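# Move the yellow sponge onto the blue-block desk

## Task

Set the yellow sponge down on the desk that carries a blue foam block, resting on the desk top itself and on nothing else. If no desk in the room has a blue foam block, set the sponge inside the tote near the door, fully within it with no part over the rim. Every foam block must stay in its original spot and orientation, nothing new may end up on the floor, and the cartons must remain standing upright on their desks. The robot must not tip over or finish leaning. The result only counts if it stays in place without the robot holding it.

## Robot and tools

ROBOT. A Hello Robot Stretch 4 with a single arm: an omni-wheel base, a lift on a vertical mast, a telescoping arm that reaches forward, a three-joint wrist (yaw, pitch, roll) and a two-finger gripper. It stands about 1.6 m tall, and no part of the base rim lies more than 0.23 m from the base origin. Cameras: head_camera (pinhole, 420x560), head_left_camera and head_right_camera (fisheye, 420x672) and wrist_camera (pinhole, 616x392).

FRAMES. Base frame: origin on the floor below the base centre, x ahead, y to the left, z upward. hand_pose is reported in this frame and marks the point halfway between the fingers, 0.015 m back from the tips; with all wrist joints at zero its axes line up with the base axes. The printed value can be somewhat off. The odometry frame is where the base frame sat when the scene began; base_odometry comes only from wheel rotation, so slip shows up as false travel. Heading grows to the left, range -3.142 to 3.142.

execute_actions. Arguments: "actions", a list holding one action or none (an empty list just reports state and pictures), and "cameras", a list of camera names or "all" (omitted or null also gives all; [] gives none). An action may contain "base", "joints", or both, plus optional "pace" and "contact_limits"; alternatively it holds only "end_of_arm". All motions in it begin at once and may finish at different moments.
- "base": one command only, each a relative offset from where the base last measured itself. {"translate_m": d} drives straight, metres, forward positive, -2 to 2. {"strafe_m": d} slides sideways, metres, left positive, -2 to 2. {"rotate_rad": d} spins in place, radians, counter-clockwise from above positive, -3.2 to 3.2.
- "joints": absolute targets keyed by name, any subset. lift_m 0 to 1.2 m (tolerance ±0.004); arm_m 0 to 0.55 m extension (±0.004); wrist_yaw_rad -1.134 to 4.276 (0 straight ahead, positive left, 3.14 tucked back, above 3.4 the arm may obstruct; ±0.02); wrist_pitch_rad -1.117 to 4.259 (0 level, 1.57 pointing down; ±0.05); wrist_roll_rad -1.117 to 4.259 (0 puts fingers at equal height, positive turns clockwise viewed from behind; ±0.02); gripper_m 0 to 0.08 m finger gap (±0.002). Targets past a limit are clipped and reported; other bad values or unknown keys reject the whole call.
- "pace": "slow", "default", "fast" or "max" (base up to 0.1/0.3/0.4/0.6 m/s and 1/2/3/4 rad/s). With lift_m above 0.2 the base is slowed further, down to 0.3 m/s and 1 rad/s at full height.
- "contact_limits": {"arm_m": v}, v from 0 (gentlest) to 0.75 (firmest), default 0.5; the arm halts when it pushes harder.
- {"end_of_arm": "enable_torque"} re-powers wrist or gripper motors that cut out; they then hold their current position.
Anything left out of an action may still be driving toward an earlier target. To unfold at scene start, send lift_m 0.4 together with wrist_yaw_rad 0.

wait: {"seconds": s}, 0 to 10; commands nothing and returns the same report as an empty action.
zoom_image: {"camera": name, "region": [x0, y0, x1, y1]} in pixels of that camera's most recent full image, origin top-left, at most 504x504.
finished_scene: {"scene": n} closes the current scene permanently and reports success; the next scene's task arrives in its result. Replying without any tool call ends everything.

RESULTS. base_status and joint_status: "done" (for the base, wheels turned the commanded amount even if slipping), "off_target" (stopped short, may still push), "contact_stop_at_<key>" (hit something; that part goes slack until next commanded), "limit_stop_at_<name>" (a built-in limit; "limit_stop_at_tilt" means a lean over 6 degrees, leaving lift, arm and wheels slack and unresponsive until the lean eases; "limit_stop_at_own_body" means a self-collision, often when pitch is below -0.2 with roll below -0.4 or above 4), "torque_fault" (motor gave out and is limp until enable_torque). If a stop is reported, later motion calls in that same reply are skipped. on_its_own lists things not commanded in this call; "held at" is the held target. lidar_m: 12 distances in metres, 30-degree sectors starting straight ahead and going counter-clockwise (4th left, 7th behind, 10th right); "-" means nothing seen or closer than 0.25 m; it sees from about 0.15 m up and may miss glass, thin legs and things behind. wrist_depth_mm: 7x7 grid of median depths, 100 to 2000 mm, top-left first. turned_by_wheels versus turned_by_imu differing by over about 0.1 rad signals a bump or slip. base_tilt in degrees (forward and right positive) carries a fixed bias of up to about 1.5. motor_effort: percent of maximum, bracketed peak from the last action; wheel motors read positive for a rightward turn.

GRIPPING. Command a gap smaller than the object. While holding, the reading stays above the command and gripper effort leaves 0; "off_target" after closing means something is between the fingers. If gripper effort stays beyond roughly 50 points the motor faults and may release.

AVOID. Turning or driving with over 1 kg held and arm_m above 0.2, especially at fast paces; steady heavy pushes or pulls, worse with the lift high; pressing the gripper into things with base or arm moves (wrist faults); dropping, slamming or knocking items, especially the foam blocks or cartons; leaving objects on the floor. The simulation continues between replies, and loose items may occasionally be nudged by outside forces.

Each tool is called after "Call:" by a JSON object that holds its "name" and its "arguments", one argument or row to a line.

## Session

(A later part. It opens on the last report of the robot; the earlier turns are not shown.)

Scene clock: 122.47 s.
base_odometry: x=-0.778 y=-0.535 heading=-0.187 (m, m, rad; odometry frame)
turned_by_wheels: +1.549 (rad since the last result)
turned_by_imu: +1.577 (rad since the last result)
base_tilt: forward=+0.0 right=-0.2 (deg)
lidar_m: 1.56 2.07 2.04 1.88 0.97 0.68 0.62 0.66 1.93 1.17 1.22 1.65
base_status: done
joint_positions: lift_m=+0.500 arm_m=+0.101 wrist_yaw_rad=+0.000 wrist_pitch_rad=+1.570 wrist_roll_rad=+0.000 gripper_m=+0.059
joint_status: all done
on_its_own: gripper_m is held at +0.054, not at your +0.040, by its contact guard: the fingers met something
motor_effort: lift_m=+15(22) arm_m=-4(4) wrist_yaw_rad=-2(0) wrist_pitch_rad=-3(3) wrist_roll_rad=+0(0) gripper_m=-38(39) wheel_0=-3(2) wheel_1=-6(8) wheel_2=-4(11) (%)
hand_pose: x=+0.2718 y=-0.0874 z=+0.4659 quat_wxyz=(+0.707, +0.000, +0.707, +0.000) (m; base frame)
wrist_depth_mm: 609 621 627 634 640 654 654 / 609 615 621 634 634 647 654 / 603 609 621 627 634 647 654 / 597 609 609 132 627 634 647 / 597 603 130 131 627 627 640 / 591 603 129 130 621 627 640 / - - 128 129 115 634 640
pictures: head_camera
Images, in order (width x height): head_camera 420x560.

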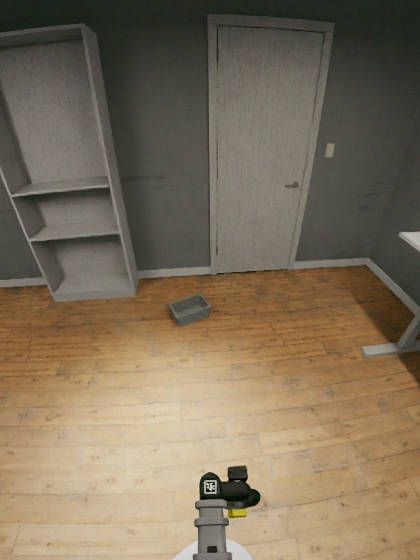

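Call:
{"name": "execute_actions", "arguments": {
  "actions": [
    {"base":{"strafe_m":0.26},"joints":{"arm_m":0.4},"pace":"fast"}
  ],
  "cameras": []
}}

Call:
{"name": "execute_actions", "arguments": {
  "actions": [
    {"base":{"translate_m":0.9},"pace":"fast"}
  ],
  "cameras": ["wrist_camera"]
}}

Scene clock: 128.87 s.
base_odometry: x=-0.729 y=-0.280 heading=-0.187 (m, m, rad; odometry frame)
turned_by_wheels: +0.000 (rad since the last result)
turned_by_imu: +0.002 (rad since the last result)
base_tilt: forward=+0.1 right=-0.1 (deg)
lidar_m: 1.53 2.03 1.75 1.63 1.00 0.69 0.64 0.67 0.89 1.43 1.49 2.40
base_status: done
joint_positions: lift_m=+0.500 arm_m=+0.399 wrist_yaw_rad=+0.000 wrist_pitch_rad=+1.570 wrist_roll_rad=+0.000 gripper_m=+0.059
joint_status: all done
on_its_own: gripper_m is held at +0.054, not at your +0.040, by its contact guard: the fingers met something
motor_effort: lift_m=+16(16) arm_m=+4(6) wrist_yaw_rad=-2(3) wrist_pitch_rad=+0(1) wrist_roll_rad=+0(1) gripper_m=-36(37) wheel_0=+1(12) wheel_1=-2(16) wheel_2=+0(7) (%)
hand_pose: x=+0.5704 y=-0.0874 z=+0.4659 quat_wxyz=(+0.707, +0.000, +0.707, +0.000) (m; base frame)
wrist_depth_mm: 609 621 621 627 640 647 654 / 603 615 621 627 640 647 647 / 603 609 615 621 634 640 647 / 597 603 609 132 634 634 647 / 597 597 130 131 621 634 647 / 597 603 129 130 615 627 634 / - - 128 130 116 634 634
pictures: none
No camera images: the call's "cameras" was empty. Leave "cameras" out to get every camera's image.

Scene clock: 132.40 s.
base_odometry: x=+0.155 y=-0.447 heading=-0.187 (m, m, rad; odometry frame)
turned_by_wheels: +0.001 (rad since the last result)
turned_by_imu: -0.003 (rad since the last result)
base_tilt: forward=+0.1 right=-0.2 (deg)
lidar_m: 0.68 1.13 1.42 1.69 1.74 1.67 1.67 1.60 1.49 1.38 1.46 0.77
base_status: done
joint_positions: lift_m=+0.500 arm_m=+0.399 wrist_yaw_rad=+0.000 wrist_pitch_rad=+1.570 wrist_roll_rad=+0.000 gripper_m=+0.059
joint_status: not commanded
on_its_own: gripper_m is held at +0.054, not at your +0.040, by its contact guard: the fingers met something
motor_effort: lift_m=+15(15) arm_m=+4(4) wrist_yaw_rad=-2(3) wrist_pitch_rad=+0(0) wrist_roll_rad=+1(2) gripper_m=-37(39) wheel_0=+1(10) wheel_1=+4(8) wheel_2=+1(15) (%)
hand_pose: x=+0.5703 y=-0.0874 z=+0.4659 quat_wxyz=(+0.707, +0.000, +0.707, +0.000) (m; base frame)
wrist_depth_mm: 609 609 621 559 603 640 661 / 609 609 615 621 627 647 654 / 603 609 615 621 627 640 647 / 597 609 569 132 634 640 640 / 597 603 130 131 627 634 640 / 591 597 129 130 621 634 640 / - - 128 130 115 627 634
pictures: wrist_camera
Images, in order (width x height): wrist_camera 616x392.

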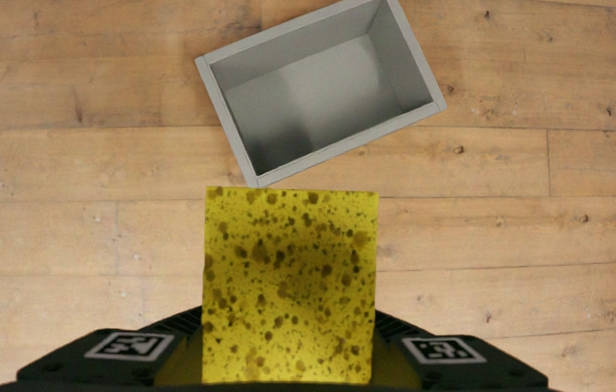

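Call:
{"name": "execute_actions", "arguments": {
  "actions": [
    {"base":{"strafe_m":-0.035},"joints":{"arm_m":0.55,"wrist_roll_rad":1.19}}
  ],
  "cameras": []
}}

Call:
{"name": "execute_actions", "arguments": {
  "actions": [
    {"base":{"translate_m":0.06},"joints":{"lift_m":0.3}}
  ],
  "cameras": ["wrist_camera"]
}}

Scene clock: 140.30 s.
base_odometry: x=+0.149 y=-0.481 heading=-0.187 (m, m, rad; odometry frame)
turned_by_wheels: +0.000 (rad since the last result)
turned_by_imu: +0.001 (rad since the last result)
base_tilt: forward=+0.1 right=-0.2 (deg)
lidar_m: 0.63 1.13 1.45 1.75 1.80 1.63 1.67 1.59 1.43 1.36 1.43 0.80
base_status: done
joint_positions: lift_m=+0.500 arm_m=+0.549 wrist_yaw_rad=+0.000 wrist_pitch_rad=+1.570 wrist_roll_rad=+1.190 gripper_m=+0.059
joint_status: all done
on_its_own: gripper_m is held at +0.054, not at your +0.040, by its contact guard: the fingers met something
motor_effort: lift_m=+15(15) arm_m=+4(5) wrist_yaw_rad=+0(2) wrist_pitch_rad=+0(3) wrist_roll_rad=+1(7) gripper_m=-37(36) wheel_0=+2(13) wheel_1=-3(11) wheel_2=+0(3) (%)
hand_pose: x=+0.7203 y=-0.0874 z=+0.4659 quat_wxyz=(+0.586, +0.396, +0.585, -0.396) (m; base frame)
wrist_depth_mm: 609 615 621 627 627 640 647 / 609 615 621 627 627 640 640 / 603 609 609 621 627 640 640 / 603 609 535 132 627 634 640 / 603 603 130 131 627 627 640 / 597 597 129 130 621 627 627 / - - 128 129 115 627 627
pictures: none
No camera images: the call's "cameras" was empty. Leave "cameras" out to get every camera's image.

Scene clock: 142.20 s.
base_odometry: x=+0.207 y=-0.492 heading=-0.186 (m, m, rad; odometry frame)
turned_by_wheels: +0.000 (rad since the last result)
turned_by_imu: +0.000 (rad since the last result)
base_tilt: forward=+0.0 right=-0.2 (deg)
lidar_m: 0.59 1.10 1.36 1.75 1.78 1.72 1.78 1.67 1.44 1.35 1.48 0.74
base_status: done
joint_positions: lift_m=+0.300 arm_m=+0.549 wrist_yaw_rad=+0.000 wrist_pitch_rad=+1.570 wrist_roll_rad=+1.190 gripper_m=+0.059
joint_status: all done
on_its_own: gripper_m is held at +0.054, not at your +0.040, by its contact guard: the fingers met something
motor_effort: lift_m=+15(15) arm_m=+4(4) wrist_yaw_rad=-1(2) wrist_pitch_rad=-3(0) wrist_roll_rad=+1(1) gripper_m=-38(38) wheel_0=+1(9) wheel_1=+5(5) wheel_2=-2(8) (%)
hand_pose: x=+0.7203 y=-0.0874 z=+0.2659 quat_wxyz=(+0.586, +0.396, +0.585, -0.396) (m; base frame)
wrist_depth_mm: 410 413 418 421 427 433 433 / 407 410 317 327 424 430 433 / 404 407 410 415 424 427 430 / 404 407 353 132 418 427 427 / 402 404 130 131 418 424 427 / 402 307 129 130 296 421 424 / - - 128 129 115 421 421
pictures: wrist_camera
Images, in order (width x height): wrist_camera 616x392.

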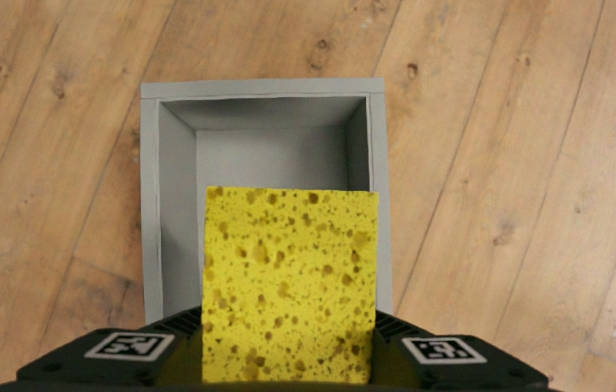

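Call:
{"name": "execute_actions", "arguments": {
  "actions": [
    {"base":{"strafe_m":0.027}}
  ],
  "cameras": []
}}

Call:
{"name": "execute_actions", "arguments": {
  "actions": [
    {"base":{"translate_m":0.013},"joints":{"lift_m":0.2}}
  ],
  "cameras": ["wrist_camera"]
}}

Call:
{"name": "execute_actions", "arguments": {
  "actions": [
    {"joints":{"lift_m":0.072},"pace":"slow"}
  ],
  "cameras": []
}}

Call:
{"name": "execute_actions", "arguments": {
  "actions": [
    {"joints":{"gripper_m":0.075}}
  ],
  "cameras": []
}}

Call:
{"name": "execute_actions", "arguments": {
  "actions": [
    {"joints":{"lift_m":0.35}}
  ],
  "cameras": ["wrist_camera"]
}}

Scene clock: 151.43 s.
base_odometry: x=+0.212 y=-0.466 heading=-0.186 (m, m, rad; odometry frame)
turned_by_wheels: +0.000 (rad since the last result)
turned_by_imu: +0.001 (rad since the last result)
base_tilt: forward=+0.0 right=-0.2 (deg)
lidar_m: 0.59 1.06 1.35 1.72 1.77 1.73 1.75 1.65 1.47 1.39 1.45 0.69
base_status: done
joint_positions: lift_m=+0.300 arm_m=+0.549 wrist_yaw_rad=+0.000 wrist_pitch_rad=+1.570 wrist_roll_rad=+1.190 gripper_m=+0.059
joint_status: not commanded
on_its_own: gripper_m is held at +0.054, not at your +0.040, by its contact guard: the fingers met something
motor_effort: lift_m=+15(15) arm_m=+4(4) wrist_yaw_rad=-2(2) wrist_pitch_rad=+2(1) wrist_roll_rad=+0(2) gripper_m=-36(36) wheel_0=+0(5) wheel_1=+3(12) wheel_2=+0(3) (%)
hand_pose: x=+0.7203 y=-0.0874 z=+0.2659 quat_wxyz=(+0.586, +0.396, +0.585, -0.396) (m; base frame)
wrist_depth_mm: 413 413 415 421 424 430 436 / 407 413 327 340 343 430 433 / 407 407 413 415 410 427 433 / 404 410 312 132 349 427 430 / 404 407 130 131 307 424 427 / 402 404 129 131 296 421 424 / - - 128 130 115 421 421
pictures: none
No camera images: the call's "cameras" was empty. Leave "cameras" out to get every camera's image.

Scene clock: 152.87 s.
base_odometry: x=+0.225 y=-0.468 heading=-0.186 (m, m, rad; odometry frame)
turned_by_wheels: +0.000 (rad since the last result)
turned_by_imu: +0.000 (rad since the last result)
base_tilt: forward=+0.0 right=-0.2 (deg)
lidar_m: 0.55 1.07 1.33 1.73 1.77 1.75 1.78 1.67 1.44 1.37 1.98 0.68
base_status: done
joint_positions: lift_m=+0.200 arm_m=+0.549 wrist_yaw_rad=+0.000 wrist_pitch_rad=+1.570 wrist_roll_rad=+1.190 gripper_m=+0.059
joint_status: all done
on_its_own: gripper_m is held at +0.054, not at your +0.040, by its contact guard: the fingers met something
motor_effort: lift_m=+14(15) arm_m=+4(4) wrist_yaw_rad=-1(4) wrist_pitch_rad=-2(0) wrist_roll_rad=+1(1) gripper_m=-36(36) wheel_0=+2(4) wheel_1=+3(10) wheel_2=-3(7) (%)
hand_pose: x=+0.7203 y=-0.0874 z=+0.1659 quat_wxyz=(+0.586, +0.396, +0.585, -0.396) (m; base frame)
wrist_depth_mm: 310 207 220 226 220 327 329 / 307 224 312 314 274 325 329 / 307 223 312 314 303 324 325 / 306 221 273 132 271 320 325 / 306 218 130 131 249 322 324 / 303 195 129 131 227 319 322 / - - 128 129 115 319 320
pictures: wrist_camera
Images, in order (width x height): wrist_camera 616x392.

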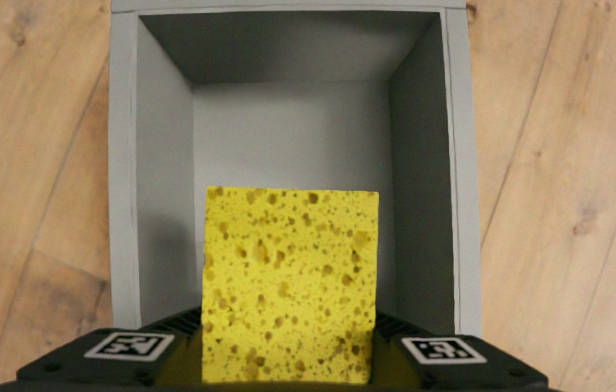

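Scene clock: 154.77 s.
base_odometry: x=+0.225 y=-0.468 heading=-0.186 (m, m, rad; odometry frame)
turned_by_wheels: +0.000 (rad since the last result)
turned_by_imu: +0.000 (rad since the last result)
base_tilt: forward=+0.1 right=-0.2 (deg)
lidar_m: 0.68 1.07 1.35 1.69 1.76 1.73 1.73 1.67 1.49 1.39 2.00 0.69
base_status: not commanded
joint_positions: lift_m=+0.072 arm_m=+0.549 wrist_yaw_rad=+0.000 wrist_pitch_rad=+1.570 wrist_roll_rad=+1.190 gripper_m=+0.059
joint_status: all done
on_its_own: gripper_m is held at +0.054, not at your +0.040, by its contact guard: the fingers met something
motor_effort: lift_m=+15(15) arm_m=+4(4) wrist_yaw_rad=-2(4) wrist_pitch_rad=-1(1) wrist_roll_rad=+3(0) gripper_m=-39(37) wheel_0=+3(3) wheel_1=+4(4) wheel_2=-3(3) (%)
hand_pose: x=+0.7203 y=-0.0874 z=+0.0380 quat_wxyz=(+0.586, +0.396, +0.585, -0.396) (m; base frame)
wrist_depth_mm: 122 182 183 186 187 156 - / 123 181 183 185 186 158 - / 123 180 182 184 186 161 - / 122 179 181 132 185 163 - / 121 179 130 131 184 164 - / 119 166 129 130 183 164 - / - - 128 130 115 135 -
pictures: none
No camera images: the call's "cameras" was empty. Leave "cameras" out to get every camera's image.

Scene clock: 155.60 s.
base_odometry: x=+0.225 y=-0.468 heading=-0.186 (m, m, rad; odometry frame)
turned_by_wheels: +0.000 (rad since the last result)
turned_by_imu: +0.000 (rad since the last result)
base_tilt: forward=+0.1 right=-0.2 (deg)
lidar_m: 0.66 1.05 1.34 1.72 1.77 1.75 1.77 1.68 1.45 1.39 2.00 0.69
base_status: not commanded
joint_positions: lift_m=+0.072 arm_m=+0.549 wrist_yaw_rad=+0.000 wrist_pitch_rad=+1.570 wrist_roll_rad=+1.190 gripper_m=+0.075
joint_status: all done
motor_effort: lift_m=+15(15) arm_m=+4(4) wrist_yaw_rad=-3(2) wrist_pitch_rad=-2(0) wrist_roll_rad=+0(1) gripper_m=+3(37) wheel_0=+2(3) wheel_1=+4(4) wheel_2=-3(3) (%)
hand_pose: x=+0.7203 y=-0.0874 z=+0.0380 quat_wxyz=(+0.586, +0.396, +0.585, -0.396) (m; base frame)
wrist_depth_mm: 122 182 183 186 187 156 - / 123 181 183 185 187 159 - / 123 180 182 185 186 161 - / 122 180 181 138 185 163 - / 121 179 137 138 184 164 - / 118 155 136 137 183 164 - / - - 135 136 126 - -
pictures: none
No camera images: the call's "cameras" was empty. Leave "cameras" out to get every camera's image.

Scene clock: 157.80 s.
base_odometry: x=+0.225 y=-0.468 heading=-0.186 (m, m, rad; odometry frame)
turned_by_wheels: +0.000 (rad since the last result)
turned_by_imu: +0.001 (rad since the last result)
base_tilt: forward=+0.0 right=-0.2 (deg)
lidar_m: 0.59 1.06 1.35 1.73 1.76 1.76 1.73 1.68 1.46 1.39 1.97 0.68
base_status: not commanded
joint_positions: lift_m=+0.350 arm_m=+0.549 wrist_yaw_rad=+0.000 wrist_pitch_rad=+1.570 wrist_roll_rad=+1.190 gripper_m=+0.075
joint_status: all done
motor_effort: lift_m=+25(25) arm_m=+4(4) wrist_yaw_rad=-3(2) wrist_pitch_rad=-1(3) wrist_roll_rad=+2(1) gripper_m=+2(3) wheel_0=+3(3) wheel_1=+4(4) wheel_2=-3(3) (%)
hand_pose: x=+0.7203 y=-0.0874 z=+0.3151 quat_wxyz=(+0.586, +0.396, +0.585, -0.396) (m; base frame)
wrist_depth_mm: 459 462 466 473 480 484 488 / 455 459 392 397 477 480 484 / 455 459 439 466 469 480 480 / 452 459 455 466 466 477 484 / 452 455 459 415 466 473 477 / 449 452 402 459 421 473 480 / - - 347 384 126 - 477
pictures: wrist_camera
Images, in order (width x height): wrist_camera 616x392.

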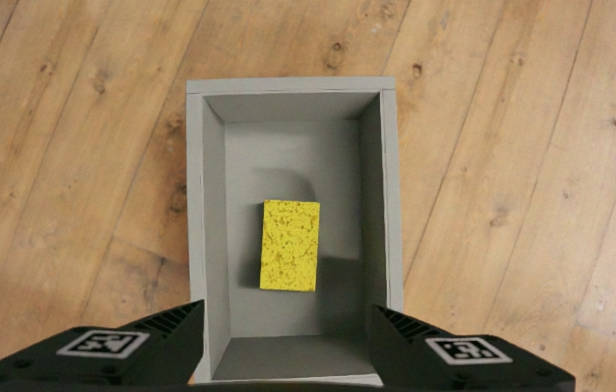

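Call:
{"name": "finished_scene", "arguments": {
  "scene": 2
}}

The scene is finished: the task was done.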